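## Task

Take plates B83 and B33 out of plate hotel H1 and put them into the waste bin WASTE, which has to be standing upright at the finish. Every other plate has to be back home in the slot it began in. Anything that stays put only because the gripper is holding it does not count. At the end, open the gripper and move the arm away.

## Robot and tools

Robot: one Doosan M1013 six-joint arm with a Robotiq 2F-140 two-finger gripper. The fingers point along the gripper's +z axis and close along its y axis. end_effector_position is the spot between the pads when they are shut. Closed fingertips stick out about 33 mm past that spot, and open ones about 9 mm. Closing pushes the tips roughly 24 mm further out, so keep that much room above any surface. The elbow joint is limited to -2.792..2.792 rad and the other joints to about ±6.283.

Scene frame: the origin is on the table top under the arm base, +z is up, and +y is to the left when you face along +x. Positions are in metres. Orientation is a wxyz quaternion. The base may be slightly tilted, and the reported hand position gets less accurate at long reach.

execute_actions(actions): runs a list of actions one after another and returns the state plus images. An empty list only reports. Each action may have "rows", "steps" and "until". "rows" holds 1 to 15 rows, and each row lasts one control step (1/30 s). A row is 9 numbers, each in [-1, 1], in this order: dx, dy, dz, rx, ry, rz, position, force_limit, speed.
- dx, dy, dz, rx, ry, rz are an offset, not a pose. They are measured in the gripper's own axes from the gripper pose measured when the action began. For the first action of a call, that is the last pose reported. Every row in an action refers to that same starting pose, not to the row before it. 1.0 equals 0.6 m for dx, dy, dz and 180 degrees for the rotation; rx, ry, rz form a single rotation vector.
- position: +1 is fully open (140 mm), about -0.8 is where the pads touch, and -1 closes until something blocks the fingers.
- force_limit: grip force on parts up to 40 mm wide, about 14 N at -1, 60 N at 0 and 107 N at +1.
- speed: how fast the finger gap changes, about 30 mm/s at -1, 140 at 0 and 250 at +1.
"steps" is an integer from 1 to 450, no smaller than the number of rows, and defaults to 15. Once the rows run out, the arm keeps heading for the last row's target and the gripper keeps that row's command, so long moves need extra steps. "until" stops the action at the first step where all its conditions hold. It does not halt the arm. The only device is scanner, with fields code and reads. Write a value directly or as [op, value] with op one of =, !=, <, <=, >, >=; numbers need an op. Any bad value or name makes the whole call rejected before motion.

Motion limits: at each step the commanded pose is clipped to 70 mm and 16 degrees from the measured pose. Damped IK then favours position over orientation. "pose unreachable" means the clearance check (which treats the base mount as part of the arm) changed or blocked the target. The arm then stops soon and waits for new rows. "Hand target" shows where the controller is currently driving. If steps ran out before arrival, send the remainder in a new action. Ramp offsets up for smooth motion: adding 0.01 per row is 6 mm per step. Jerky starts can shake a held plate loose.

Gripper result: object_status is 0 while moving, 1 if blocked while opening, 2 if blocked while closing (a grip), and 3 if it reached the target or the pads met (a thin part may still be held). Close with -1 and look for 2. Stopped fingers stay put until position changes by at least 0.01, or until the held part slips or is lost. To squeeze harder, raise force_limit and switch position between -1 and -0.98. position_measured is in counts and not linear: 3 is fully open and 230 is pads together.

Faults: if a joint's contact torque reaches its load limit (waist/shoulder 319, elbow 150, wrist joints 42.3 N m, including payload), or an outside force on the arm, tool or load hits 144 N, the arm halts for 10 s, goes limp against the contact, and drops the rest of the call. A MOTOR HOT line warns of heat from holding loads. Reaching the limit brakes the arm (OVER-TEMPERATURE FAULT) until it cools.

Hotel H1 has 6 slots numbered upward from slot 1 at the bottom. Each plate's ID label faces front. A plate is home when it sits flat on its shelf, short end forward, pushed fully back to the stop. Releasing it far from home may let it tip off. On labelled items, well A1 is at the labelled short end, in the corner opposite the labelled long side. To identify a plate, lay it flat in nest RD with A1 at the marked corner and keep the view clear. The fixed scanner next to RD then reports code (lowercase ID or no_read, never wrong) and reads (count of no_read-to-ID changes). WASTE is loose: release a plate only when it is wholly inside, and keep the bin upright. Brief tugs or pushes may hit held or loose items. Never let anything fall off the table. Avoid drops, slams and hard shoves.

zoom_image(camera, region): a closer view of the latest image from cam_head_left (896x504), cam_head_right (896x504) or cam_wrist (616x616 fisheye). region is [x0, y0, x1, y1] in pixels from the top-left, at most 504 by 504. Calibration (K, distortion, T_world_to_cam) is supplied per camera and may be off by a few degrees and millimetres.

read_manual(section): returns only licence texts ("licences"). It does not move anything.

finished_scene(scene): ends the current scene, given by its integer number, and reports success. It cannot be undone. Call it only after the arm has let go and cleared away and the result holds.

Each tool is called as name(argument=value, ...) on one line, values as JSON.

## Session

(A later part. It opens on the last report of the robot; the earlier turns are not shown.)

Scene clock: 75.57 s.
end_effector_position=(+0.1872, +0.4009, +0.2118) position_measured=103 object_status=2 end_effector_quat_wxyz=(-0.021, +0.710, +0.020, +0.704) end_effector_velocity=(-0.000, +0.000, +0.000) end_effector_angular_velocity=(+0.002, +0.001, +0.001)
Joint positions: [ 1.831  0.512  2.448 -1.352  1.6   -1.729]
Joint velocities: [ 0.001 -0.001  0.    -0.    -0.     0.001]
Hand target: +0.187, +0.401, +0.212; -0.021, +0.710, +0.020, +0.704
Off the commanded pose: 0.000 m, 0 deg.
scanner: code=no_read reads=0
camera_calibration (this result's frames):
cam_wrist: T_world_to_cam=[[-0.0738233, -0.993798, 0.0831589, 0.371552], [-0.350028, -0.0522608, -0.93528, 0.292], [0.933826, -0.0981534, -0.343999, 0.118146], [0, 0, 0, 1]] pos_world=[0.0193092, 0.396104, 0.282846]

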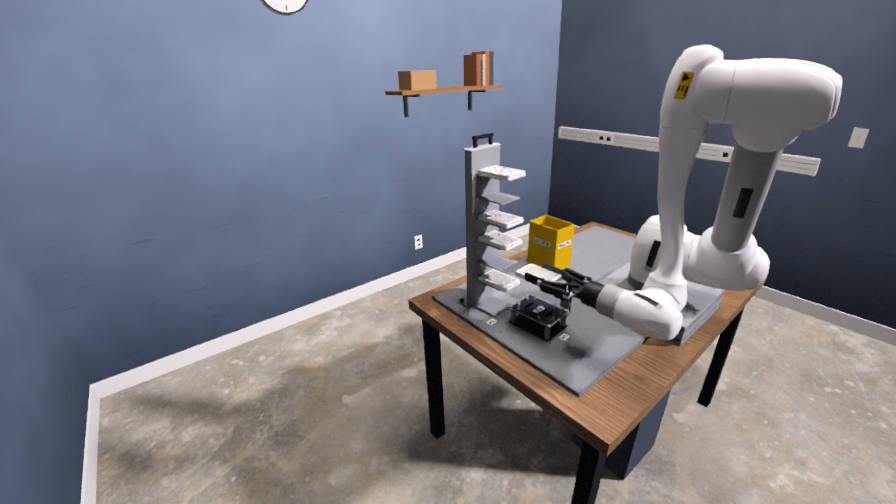

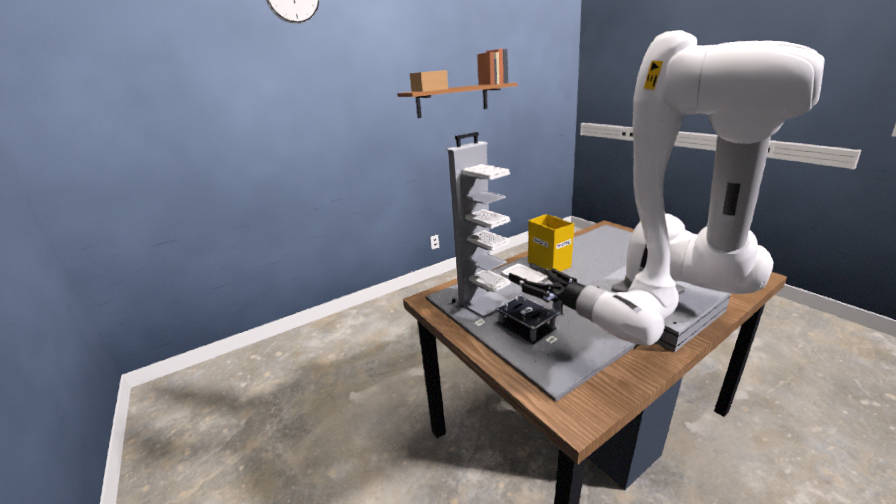

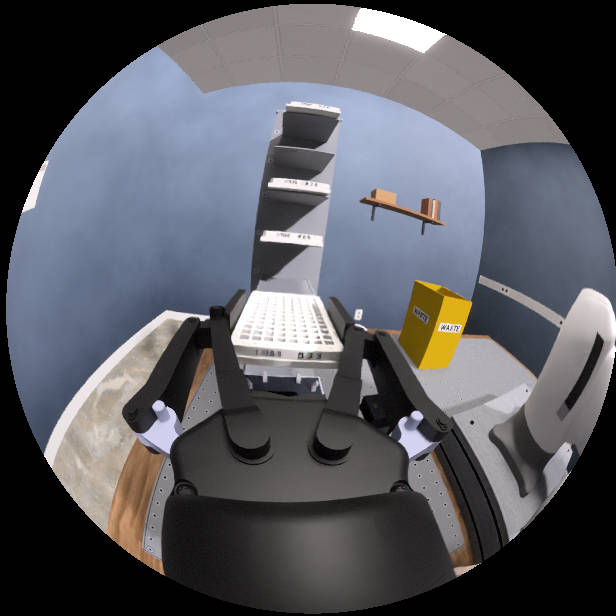

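execute_actions(actions=[{"rows":[[0.01,0,0,0,0,0,-1,0,0],[0.03,0,0,0,0,0,-1,0,0],[0.05,0,0,0,0,0,-1,0,0],[0.08,0,0,0,0,0,-1,0,0],[0.31,0,-0.03,0,0,0,-1,0,0]],"steps":35},{"rows":[[0,0,0,0,-0.02,0,-1,0,0],[0,0.01,0,0,-0.05,0,-1,0,0],[0,0.02,0,0,-0.1,0,-1,0,0],[0,0.03,0,0,-0.2,0,-1,0,0],[0,0.04,0,0,-0.5,0,-1,0,0],[0,0.05,0,0,-0.5,0,-1,0,0],[0,0.06,0,0,-0.5,0,-1,0,0],[0,0.07,0,0,-0.5,0,-1,0,0],[0,0.08,0,0,-0.5,0,-1,0,0],[0,0.09,0,0,-0.5,0,-1,0,0],[0,0.1,0,0,-0.5,0,-1,0,0],[0,0.11,0,0,-0.5,0,-1,0,0],[0,0.12,0,0,-0.5,0,-1,0,0],[0,0.14,0,0,-0.5,0,-1,0,0],[0,0.25,0,0,-0.5,0,-1,0,0]],"steps":70}])

execute_actions(actions=[{"rows":[[0.02,0.02,0,0,0,0.02,-1,0,0],[0.05,0.05,0,0,0,0.05,-1,0,0],[0.08,0.08,0,0,0,0.1,-1,0,0],[0.55,0.57,0,0,0,0.52,-1,0,0]],"steps":70}])

Scene clock: 96.47 s.
end_effector_position=(+0.1792, +0.2498, +0.3972) position_measured=103 object_status=2 end_effector_quat_wxyz=(+0.001, +1.000, +0.029, -0.006) end_effector_velocity=(-0.000, -0.000, +0.000) end_effector_angular_velocity=(+0.001, -0.001, -0.001)
Joint positions: [ 0.782 -0.425  2.108  0.02   1.457 -3.972]
Joint velocities: [-0.    -0.001 -0.    -0.     0.     0.001]
Hand target: +0.179, +0.250, +0.397; +0.001, +1.000, +0.029, -0.006
Off the commanded pose: 0.001 m, 0 deg.
scanner: code=no_read reads=0
camera_calibration (this result's frames):
cam_wrist: T_world_to_cam=[[0.141, -0.981194, 0.131823, 0.1444], [-0.931021, -0.086142, 0.354655, 0.054894], [-0.33663, -0.172736, -0.925658, 0.651873], [0, 0, 0, 1]] pos_world=[0.250187, 0.259015, 0.564908]

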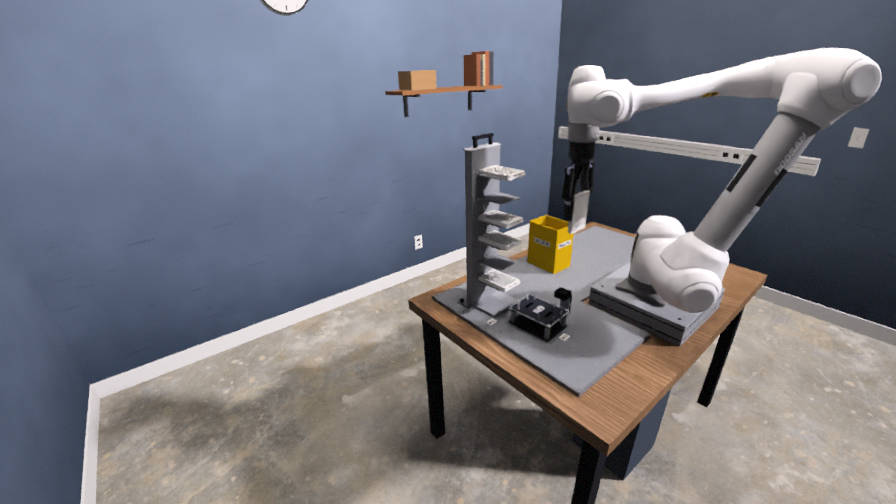

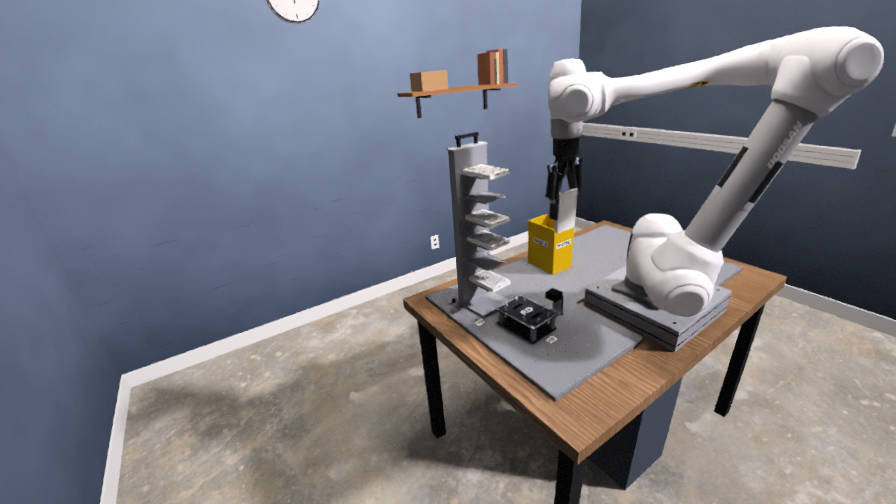

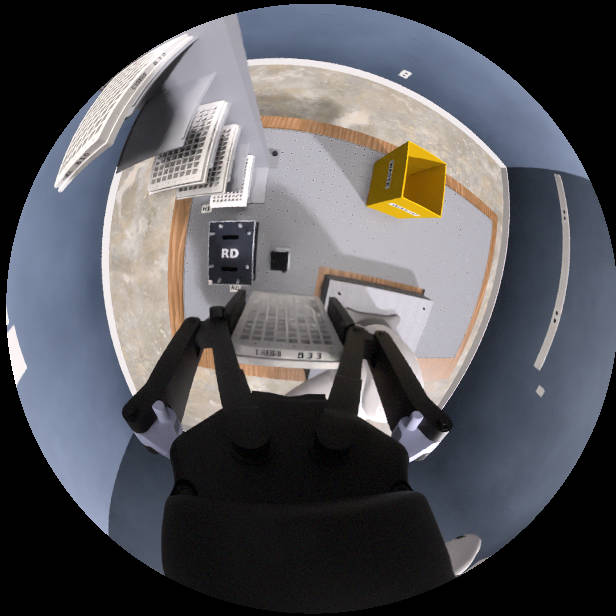

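Scene clock: 98.80 s.
end_effector_position=(+0.5281, -0.0717, +0.3940) position_measured=103 object_status=2 end_effector_quat_wxyz=(+0.004, +0.705, -0.709, -0.004) end_effector_velocity=(+0.000, +0.000, -0.000) end_effector_angular_velocity=(+0.001, +0.000, -0.002)
Joint positions: [-0.236 -0.009  1.809  0.013  1.359 -3.357]
Joint velocities: [-0.     0.    -0.     0.001  0.     0.001]
Hand target: +0.528, -0.072, +0.394; +0.004, +0.705, -0.709, -0.004
Off the commanded pose: 0.001 m, 0 deg.
scanner: code=no_read reads=0
camera_calibration (this result's frames):
cam_wrist: T_world_to_cam=[[-0.986629, -0.0775805, 0.143333, 0.435901], [-0.0238323, 0.938663, 0.344012, -0.0482571], [-0.16123, 0.335996, -0.927961, 0.655556], [0, 0, 0, 1]] pos_world=[0.534618, -0.14115, 0.562452]

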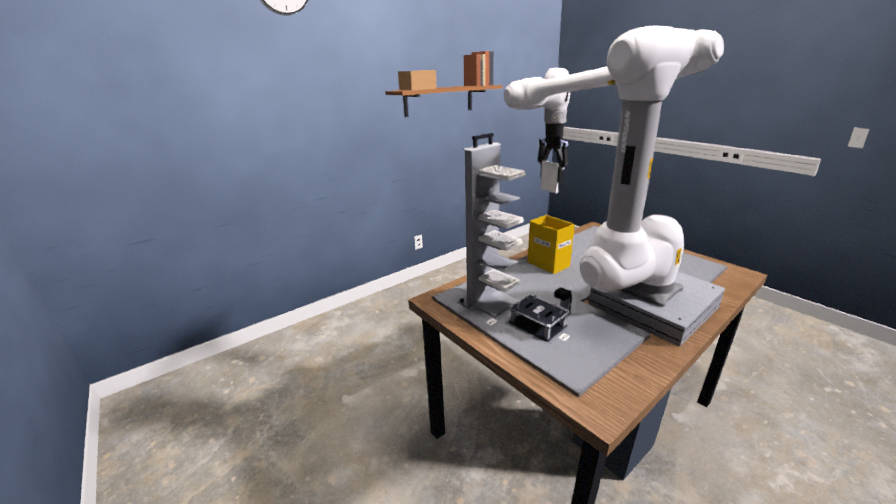

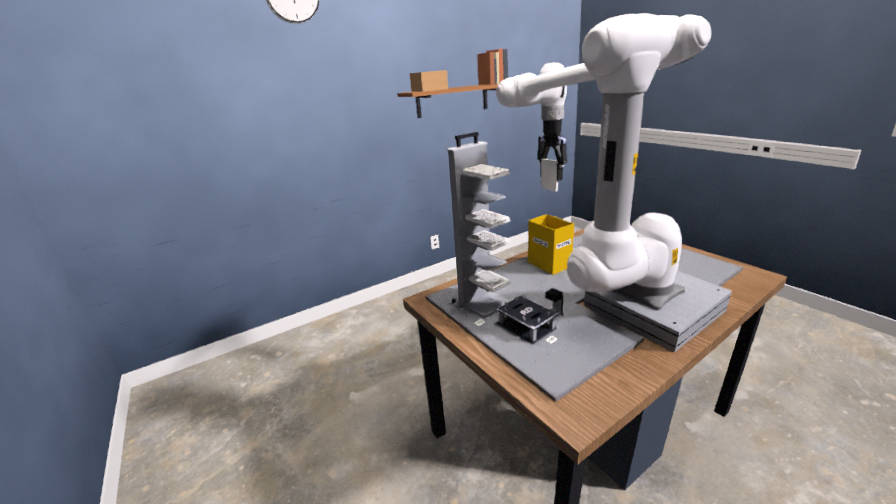

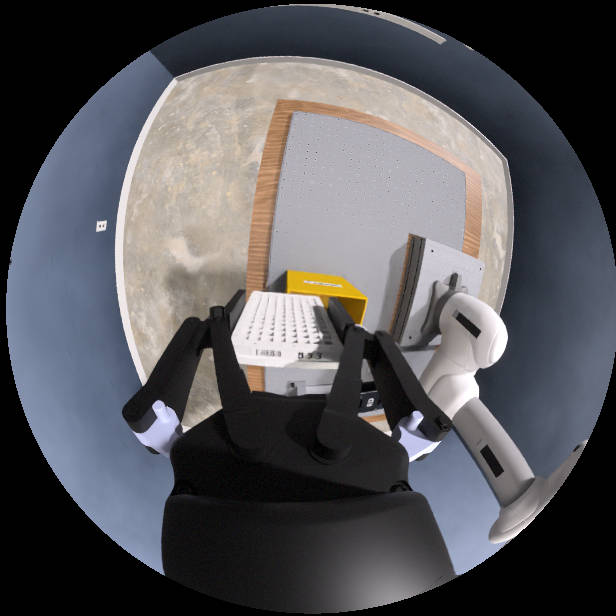

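execute_actions(actions=[{"rows":[[-0.02,0.02,0,0,0,0,-1,0,0],[-0.05,0.05,0,0,0,0,-1,0,0],[-0.12,0.142,0.1,0,0,0.02,-1,0,0]],"steps":35}])

zoom_image(camera="cam_head_left", region=[500, 130, 640, 290])

Scene clock: 108.70 s.
end_effector_position=(+0.4426, +0.0006, +0.3347) position_measured=103 object_status=2 end_effector_quat_wxyz=(+0.004, +0.682, -0.731, -0.004) end_effector_velocity=(+0.000, +0.001, -0.001) end_effector_angular_velocity=(-0.001, +0.001, +0.003)
Joint positions: [-0.116 -0.134  2.031  0.016  1.26  -3.176]
Joint velocities: [ 0.002  0.001  0.    -0.001 -0.    -0.001]
Hand target: +0.443, +0.001, +0.335; +0.004, +0.682, -0.731, -0.004
Off the commanded pose: 0.000 m, 0 deg.
scanner: code=no_read reads=0
camera_calibration (this result's frames):
cam_wrist: T_world_to_cam=[[-0.989554, -0.0153753, 0.143339, 0.366956], [0.0351299, 0.938604, 0.343202, -0.123583], [-0.139815, 0.344653, -0.92826, 0.553143], [0, 0, 0, 1]] pos_world=[0.444802, -0.0690042, 0.503276]

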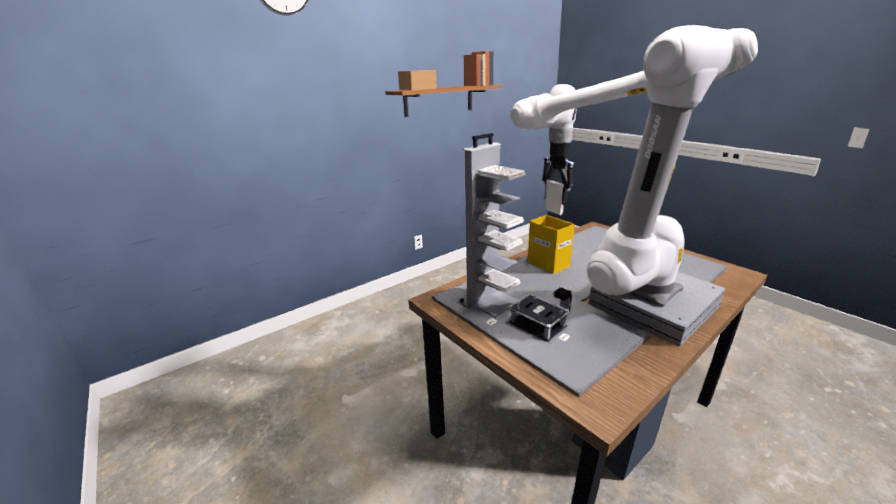

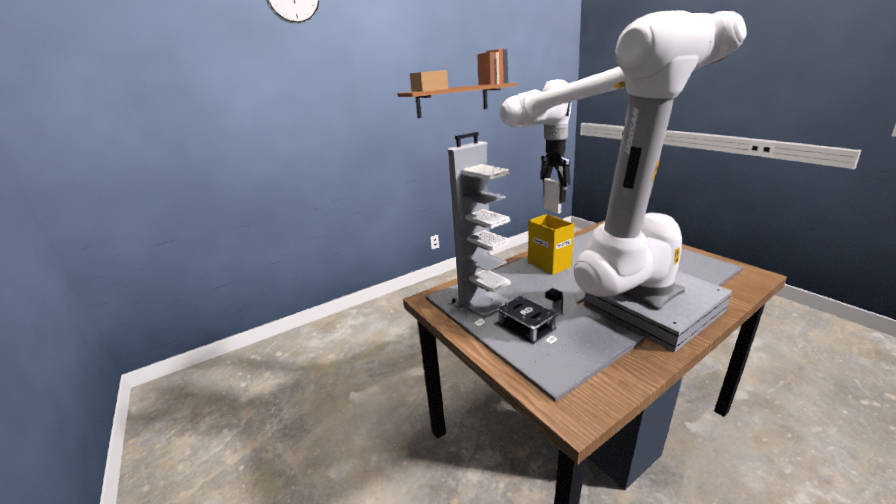

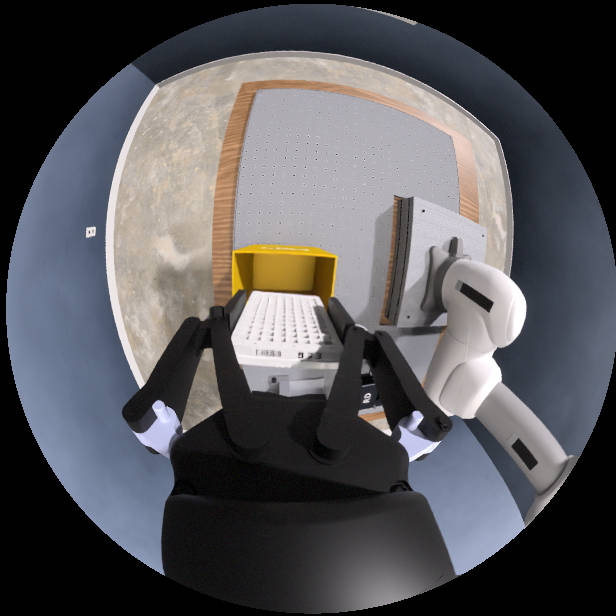

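Region (500, 130, 640, 290) of cam_head_left's 896x504 image, scaled by 3.150, with more detail than that image has; it fills the left 441 columns of this view, and the rest is white.

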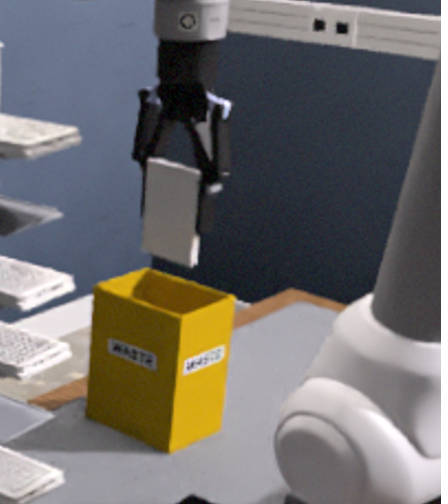

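execute_actions(actions=[{"rows":[[0,0,0.02,0,0,0,-1,0,0],[0,0,0.04,0,0,0,-1,0,0],[0,0,0.06,0,0,0,-1,0,0],[0,0,0.2,0,0,0,-1,0,0]],"steps":35}])

zoom_image(camera="cam_head_left", region=[500, 130, 640, 290])

Scene clock: 113.47 s.
end_effector_position=(+0.4415, +0.0005, +0.2148) position_measured=103 object_status=2 end_effector_quat_wxyz=(+0.004, +0.683, -0.731, -0.004) end_effector_velocity=(-0.000, +0.000, -0.000) end_effector_angular_velocity=(+0.000, +0.001, -0.000)
Joint positions: [-0.112 -0.039  2.185  0.018  1.01  -3.176]
Joint velocities: [-0.     0.    -0.     0.     0.001 -0.   ]
Hand target: +0.441, +0.001, +0.215; +0.004, +0.683, -0.731, -0.004
Off the commanded pose: 0.000 m, 0 deg.
scanner: code=no_read reads=0
camera_calibration (this result's frames):
cam_wrist: T_world_to_cam=[[-0.989562, -0.0153983, 0.143285, 0.383014], [0.035101, 0.938576, 0.343282, -0.0823399], [-0.13977, 0.344729, -0.928238, 0.441631], [0, 0, 0, 1]] pos_world=[0.443632, -0.0690629, 0.383325]

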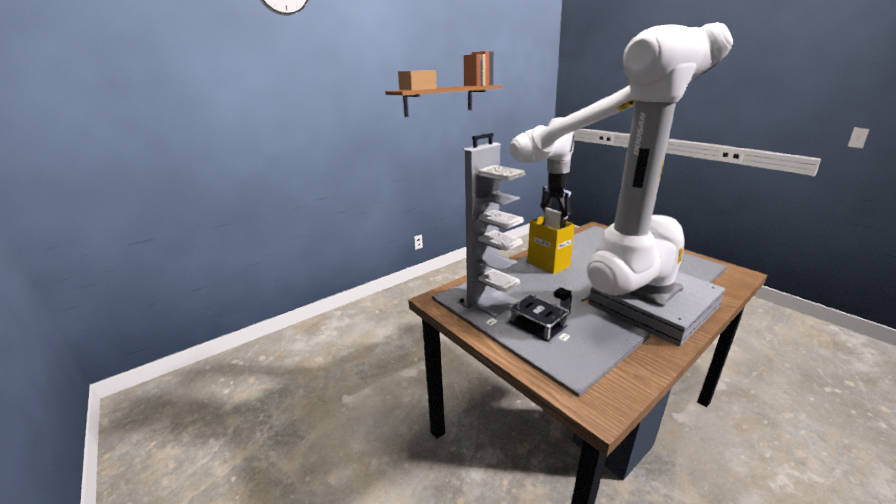

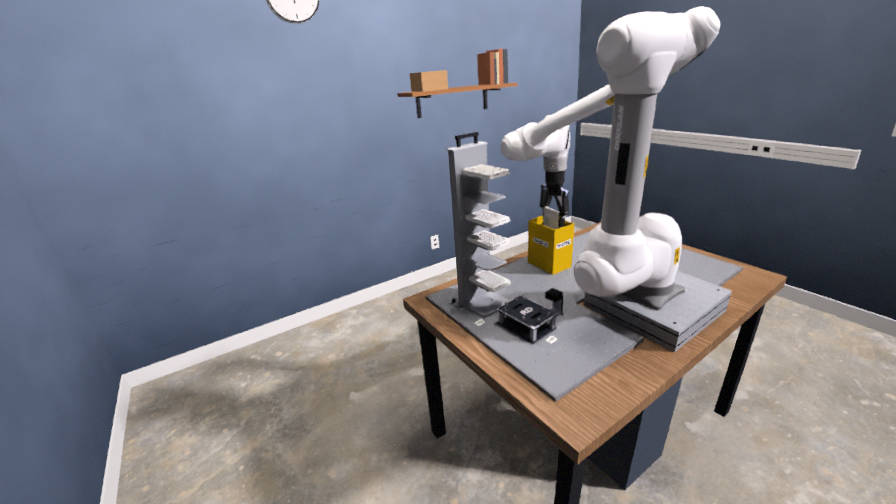

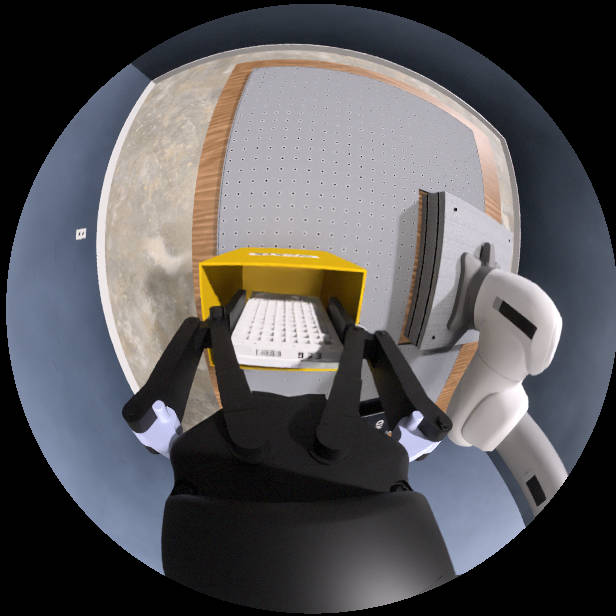

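Region (500, 130, 640, 290) of cam_head_left's 896x504 image, scaled by 3.150, with more detail than that image has; it fills the left 441 columns of this view, and the rest is white.

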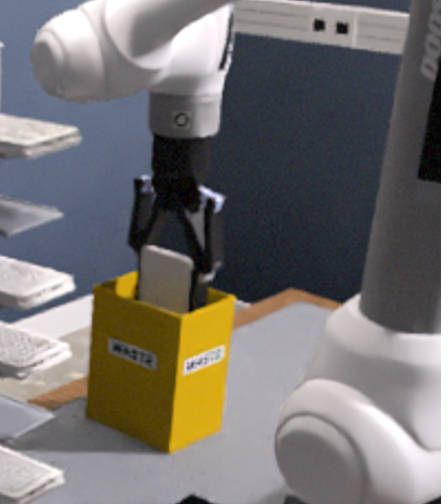

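execute_actions(actions=[{"rows":[[0,-0.004,0.02,0,0,0,-1,0,0],[0,-0.006,0.04,0,0,0,-1,0,0],[0,-0.006,0.065,0,0,0,-1,0,0]],"steps":25}])

zoom_image(camera="cam_head_left", region=[510, 170, 600, 260])

zoom_image(camera="cam_wrist", region=[130, 230, 430, 430])

Scene clock: 123.70 s.
end_effector_position=(+0.4447, +0.0003, +0.1758) position_measured=103 object_status=2 end_effector_quat_wxyz=(+0.004, +0.683, -0.731, -0.004) end_effector_velocity=(-0.000, -0.000, -0.001) end_effector_angular_velocity=(-0.000, +0.002, +0.001)
Joint positions: [-0.11   0.012  2.221  0.019  0.924 -3.177]
Joint velocities: [-0.     0.002 -0.    -0.     0.    -0.001]
Hand target: +0.445, +0.000, +0.176; +0.004, +0.683, -0.731, -0.004
Off the commanded pose: 0.000 m, 0 deg.
scanner: code=no_read reads=0
camera_calibration (this result's frames):
cam_wrist: T_world_to_cam=[[-0.989562, -0.0154078, 0.143284, 0.391773], [0.0350944, 0.93857, 0.3433, -0.0688136], [-0.139772, 0.344745, -0.928232, 0.40595], [0, 0, 0, 1]] pos_world=[0.446839, -0.0693263, 0.344304]

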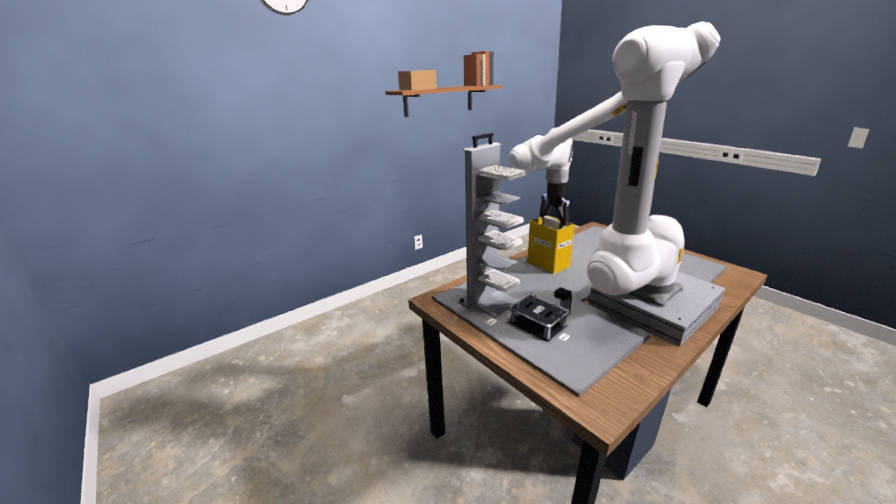

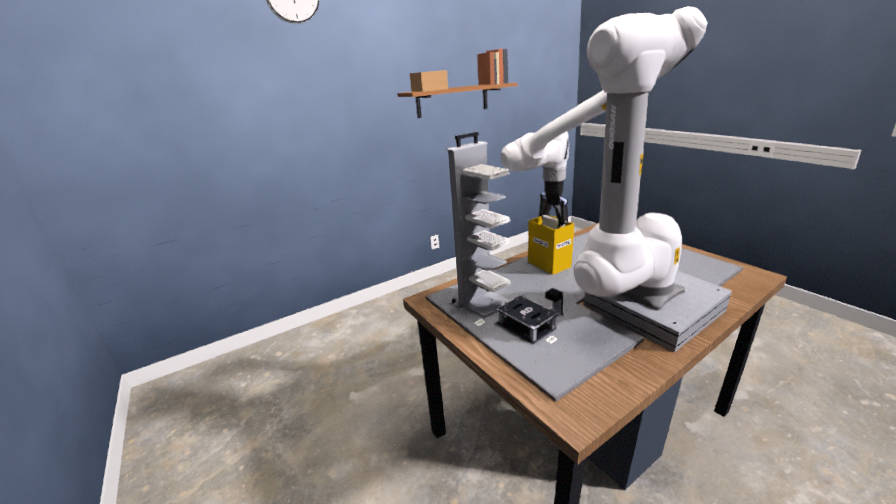

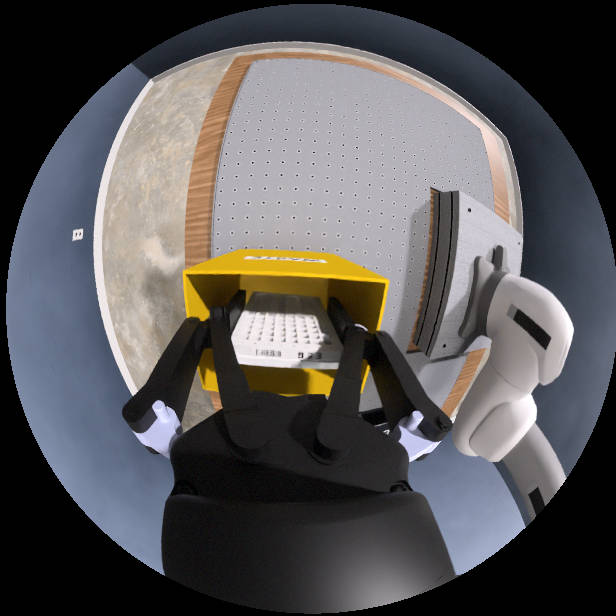

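Region (510, 170, 600, 260) of cam_head_left's 896x504 image, scaled by 5.600, with more detail than that image has.

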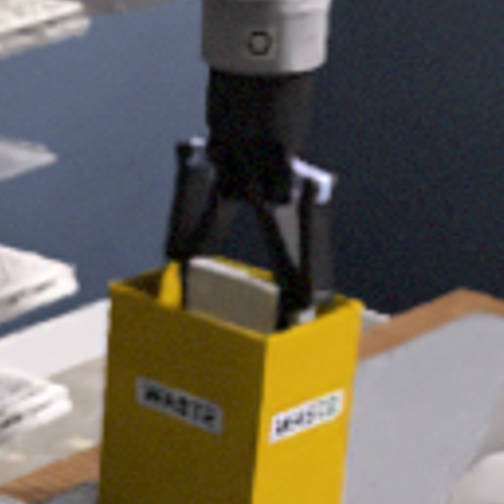

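Region (130, 230, 430, 430) of cam_wrist's 616x616 image, scaled by 1.680, with more detail than that image has.

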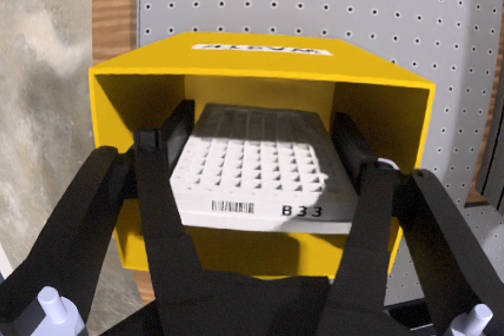

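execute_actions(actions=[{"rows":[[0,0,0.005,0,0,0,-1,0,0],[0,0,0.01,0,0,0,-1,0,0],[0,0,0.015,0,0,0,-1,0,0],[0,0,0.02,0,0,0,-1,0,0]],"steps":20}])

zoom_image(camera="cam_wrist", region=[130, 230, 430, 430])

zoom_image(camera="cam_head_left", region=[510, 170, 600, 260])

Scene clock: 129.63 s.
end_effector_position=(+0.4446, +0.0003, +0.1638) position_measured=103 object_status=2 end_effector_quat_wxyz=(+0.004, +0.683, -0.731, -0.004) end_effector_velocity=(-0.000, +0.000, -0.000) end_effector_angular_velocity=(-0.001, +0.001, +0.002)
Joint positions: [-0.11   0.027  2.233  0.019  0.897 -3.177]
Joint velocities: [ 0.002  0.001  0.    -0.001 -0.     0.   ]
Hand target: +0.445, +0.000, +0.164; +0.004, +0.683, -0.731, -0.004
Off the commanded pose: 0.000 m, 0 deg.
scanner: code=no_read reads=0
camera_calibration (this result's frames):
cam_wrist: T_world_to_cam=[[-0.989562, -0.0154147, 0.143281, 0.393376], [0.0350874, 0.938569, 0.343303, -0.0646851], [-0.139771, 0.344747, -0.928231, 0.394801], [0, 0, 0, 1]] pos_world=[0.446721, -0.0693315, 0.33231]

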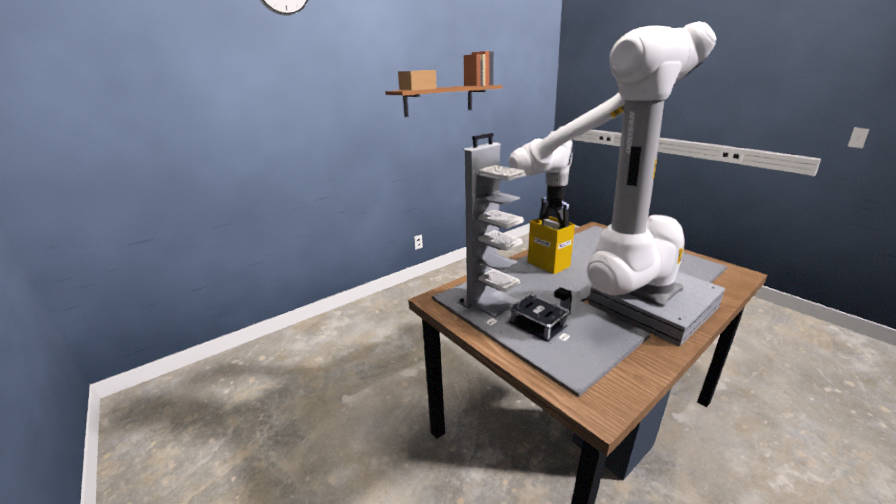

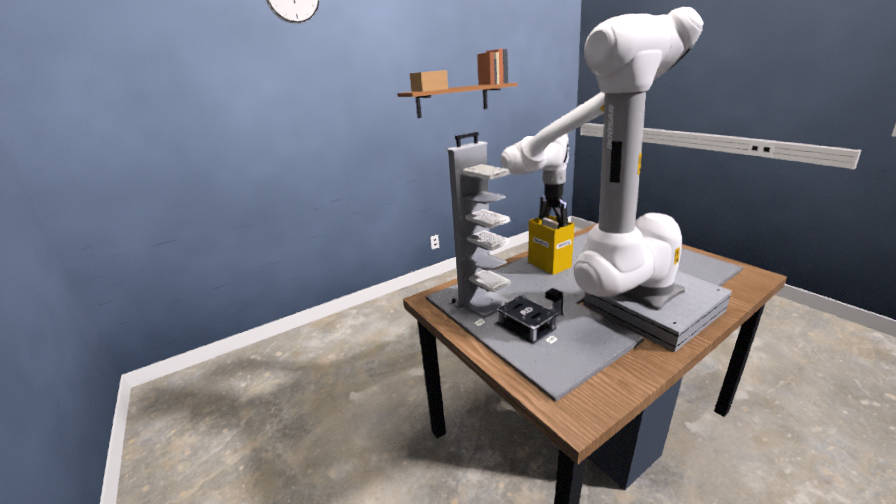

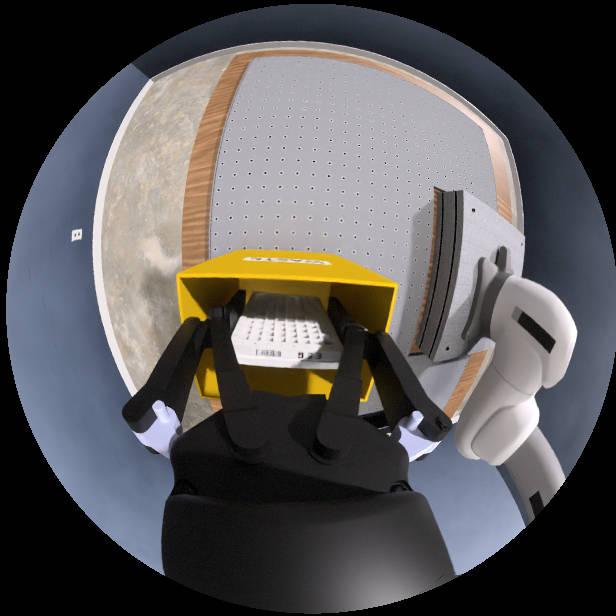

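Region (130, 230, 430, 430) of cam_wrist's 616x616 image, scaled by 1.680, with more detail than that image has.

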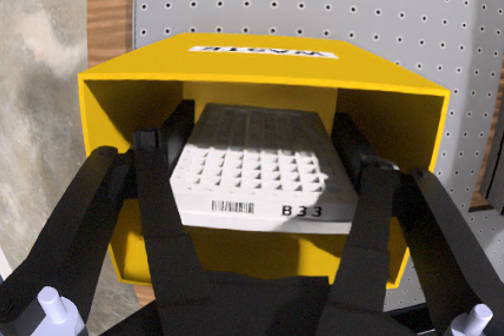

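Region (510, 170, 600, 260) of cam_head_left's 896x504 image, scaled by 5.600, with more detail than that image has.

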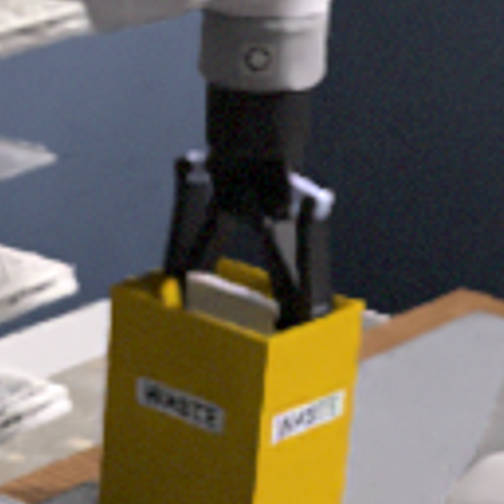

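Looks as if it fits; continue.

execute_actions(actions=[{"rows":[[0,0,0.005,0,0,0,-1,0,0],[0,0,0.01,0,0,0,-1,0,0],[0,0,0.015,0,0,0,-1,0,0],[0,0,0.02,0,0,0,-1,0,0],[0,0,0.025,0,0,0,-1,0,0]],"steps":20}])

zoom_image(camera="cam_head_left", region=[510, 170, 600, 260])

Scene clock: 133.03 s.
end_effector_position=(+0.4444, +0.0003, +0.1488) position_measured=103 object_status=2 end_effector_quat_wxyz=(+0.004, +0.683, -0.731, -0.004) end_effector_velocity=(+0.000, -0.000, +0.000) end_effector_angular_velocity=(+0.000, -0.000, -0.002)
Joint positions: [-0.109  0.047  2.248  0.02   0.862 -3.178]
Joint velocities: [-0.001 -0.     0.     0.001 -0.     0.001]
Hand target: +0.444, +0.000, +0.149; +0.004, +0.683, -0.731, -0.004
Off the commanded pose: 0.000 m, 0 deg.
scanner: code=no_read reads=0
camera_calibration (this result's frames):
cam_wrist: T_world_to_cam=[[-0.989563, -0.0154071, 0.143275, 0.395381], [0.0350958, 0.938561, 0.343325, -0.0595394], [-0.139762, 0.34477, -0.928224, 0.38086], [0, 0, 0, 1]] pos_world=[0.446574, -0.0693362, 0.317317]

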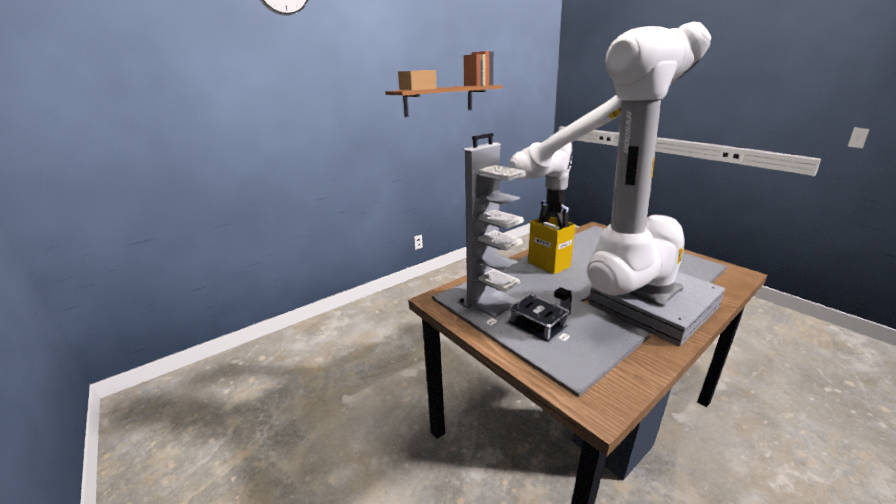

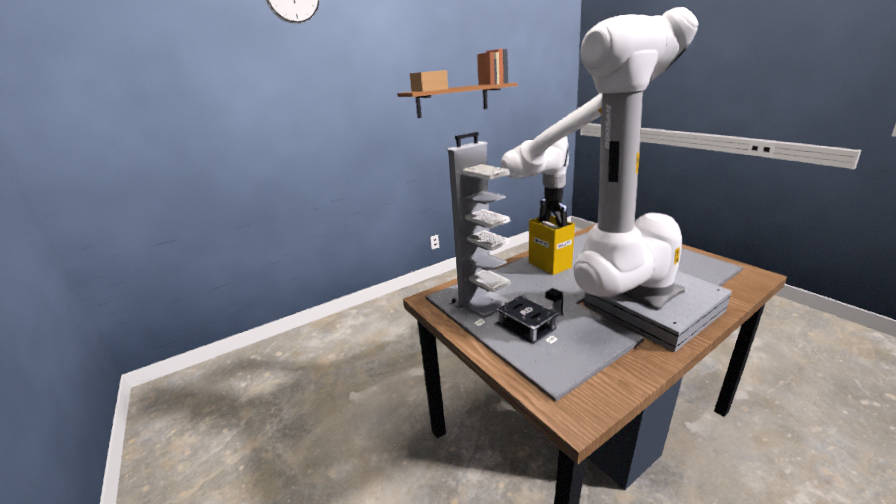

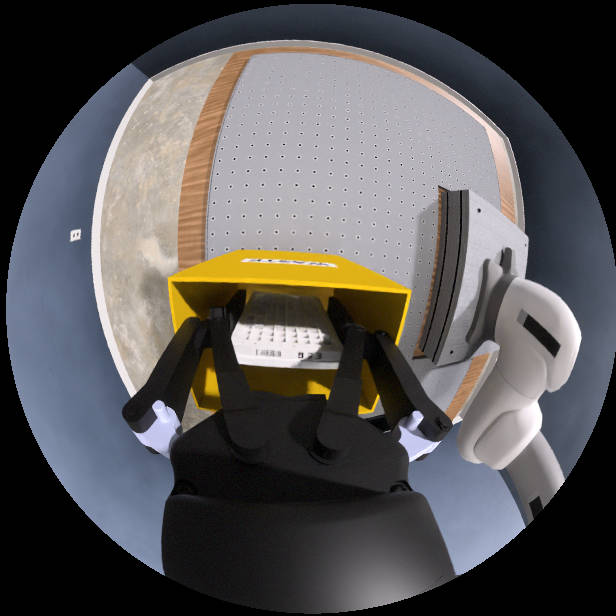

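Region (510, 170, 600, 260) of cam_head_left's 896x504 image, scaled by 5.600, with more detail than that image has.

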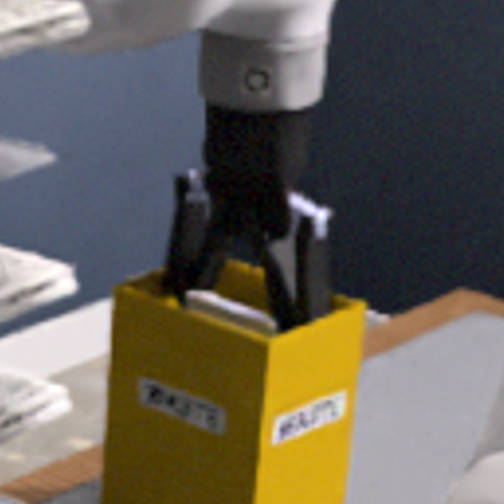

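execute_actions(actions=[{"rows":[[-0.01,0,0.005,0,0,0,-1,0,0],[-0.02,0,0.01,0,0,0,-1,0,0],[-0.03,0,0.014,0,0,0,-1,0,0]],"steps":18},{"rows":[[0,0,0,0,0,0,0.24,-1,-1]],"steps":20},{"rows":[[0,0,-0.005,0,0,0,0.24,-1,-1],[0,0,-0.01,0,0,0,0.24,-1,-1],[0,0,-0.02,0,0,0,0.24,-1,-1],[0,0,-0.03,0,0,0,0.24,-1,-1],[0,0,-0.05,0,0,0,0.24,-1,-1]],"steps":18}])

Scene clock: 138.33 s.
end_effector_position=(+0.4458, +0.0182, +0.1703) position_measured=99 object_status=3 end_effector_quat_wxyz=(+0.004, +0.683, -0.731, -0.004) end_effector_velocity=(+0.000, +0.001, +0.001) end_effector_angular_velocity=(+0.001, -0.001, +0.000)
Joint positions: [-0.07   0.02   2.224  0.02   0.912 -3.137]
Joint velocities: [ 0.001 -0.001 -0.     0.001  0.    -0.   ]
Hand target: +0.446, +0.018, +0.170; +0.004, +0.682, -0.731, -0.004
Off the commanded pose: 0.000 m, 0 deg.
scanner: code=no_read reads=0
camera_calibration (this result's frames):
cam_wrist: T_world_to_cam=[[-0.98956, -0.0154221, 0.143294, 0.393974], [0.0350712, 0.938603, 0.343211, -0.0837779], [-0.13979, 0.344654, -0.928263, 0.394907], [0, 0, 0, 1]] pos_world=[0.448003, -0.0513962, 0.338877]

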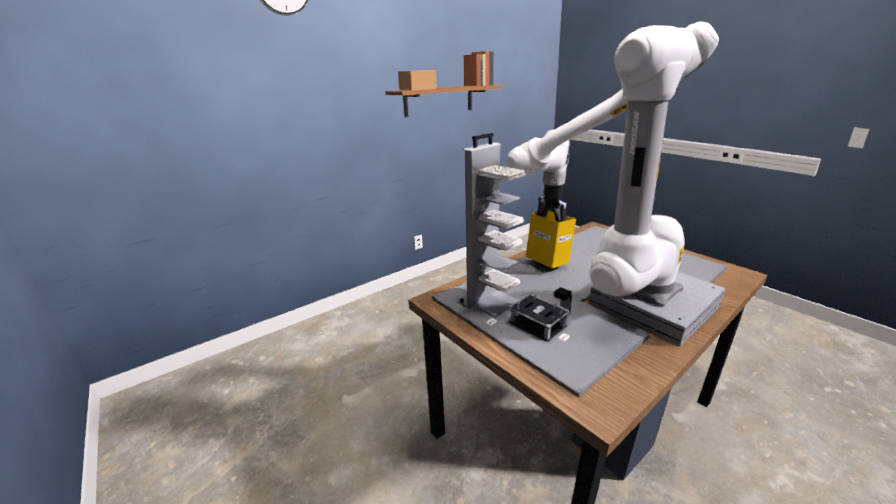

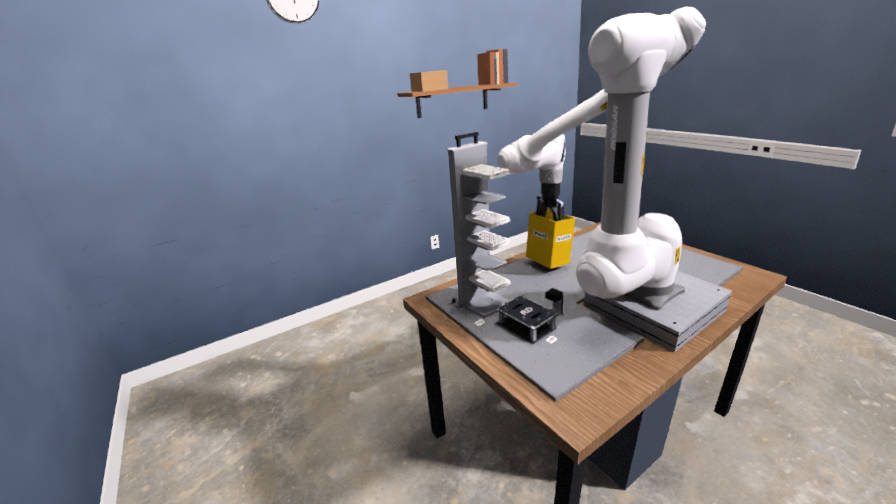

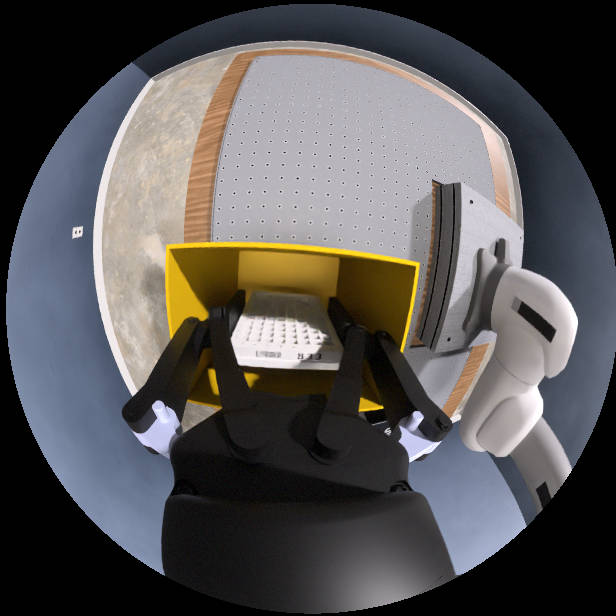

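execute_actions(actions=[{"rows":[[0,0,0.01,0,0,0,0.24,-1,-1],[0,0,0.02,0,0,0,0.24,-1,-1],[0,0,0.03,0,0,0,0.24,-1,-1],[0,0,0.04,0,0,0,0.24,-1,-1],[0,0,0.049,0,0,0,0.24,-1,-1]],"steps":20},{"rows":[[0,0,0,0,0,0,0.28,-0.5,-1]],"steps":25}])

Scene clock: 143.07 s.
end_effector_position=(+0.4456, +0.0182, +0.1409) position_measured=97 object_status=1 end_effector_quat_wxyz=(+0.004, +0.683, -0.731, -0.004) end_effector_velocity=(-0.000, -0.000, -0.001) end_effector_angular_velocity=(+0.000, +0.002, -0.001)
Joint positions: [-0.069  0.059  2.253  0.021  0.845 -3.138]
Joint velocities: [-0.001  0.002  0.     0.    -0.    -0.   ]
Hand target: +0.446, +0.018, +0.141; +0.004, +0.683, -0.731, -0.004
Off the commanded pose: 0.000 m, 0 deg.
scanner: code=no_read reads=0
camera_calibration (this result's frames):
cam_wrist: T_world_to_cam=[[-0.989563, -0.0154106, 0.143271, 0.397909], [0.0350779, 0.938593, 0.343237, -0.0736765], [-0.139763, 0.344681, -0.928257, 0.36758], [0, 0, 0, 1]] pos_world=[0.447715, -0.0514134, 0.309488]

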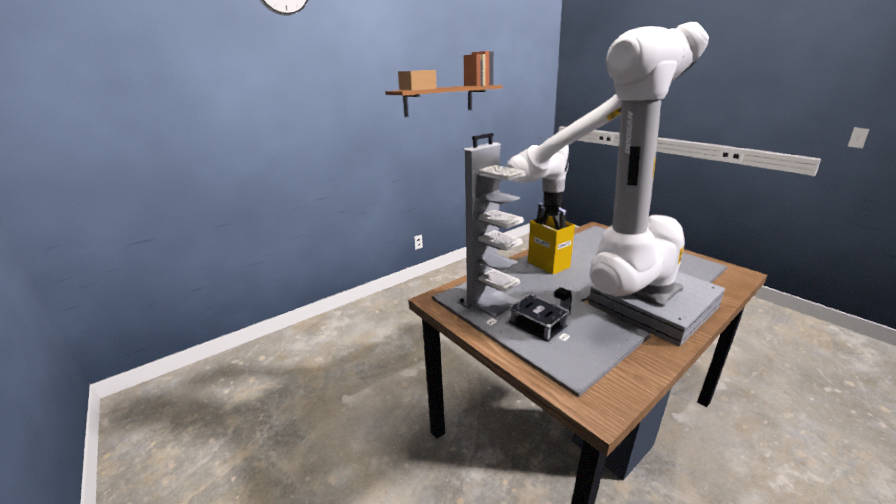

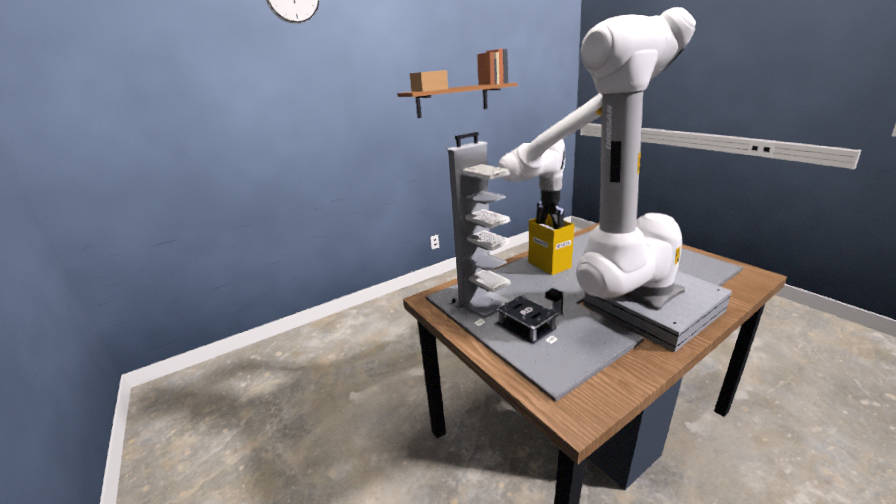

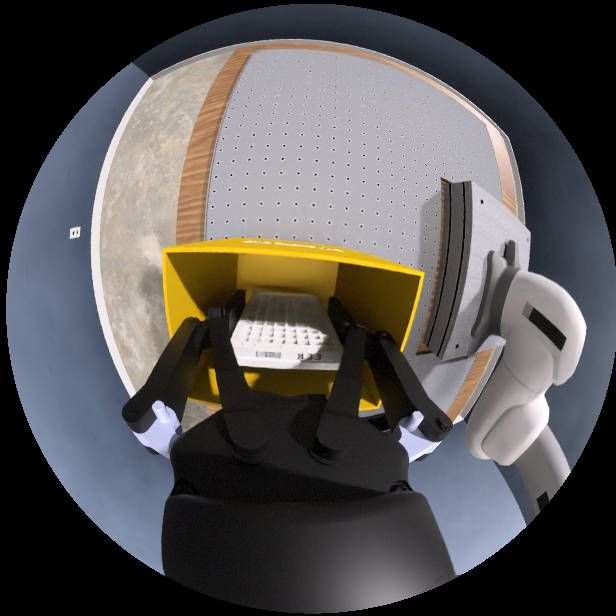

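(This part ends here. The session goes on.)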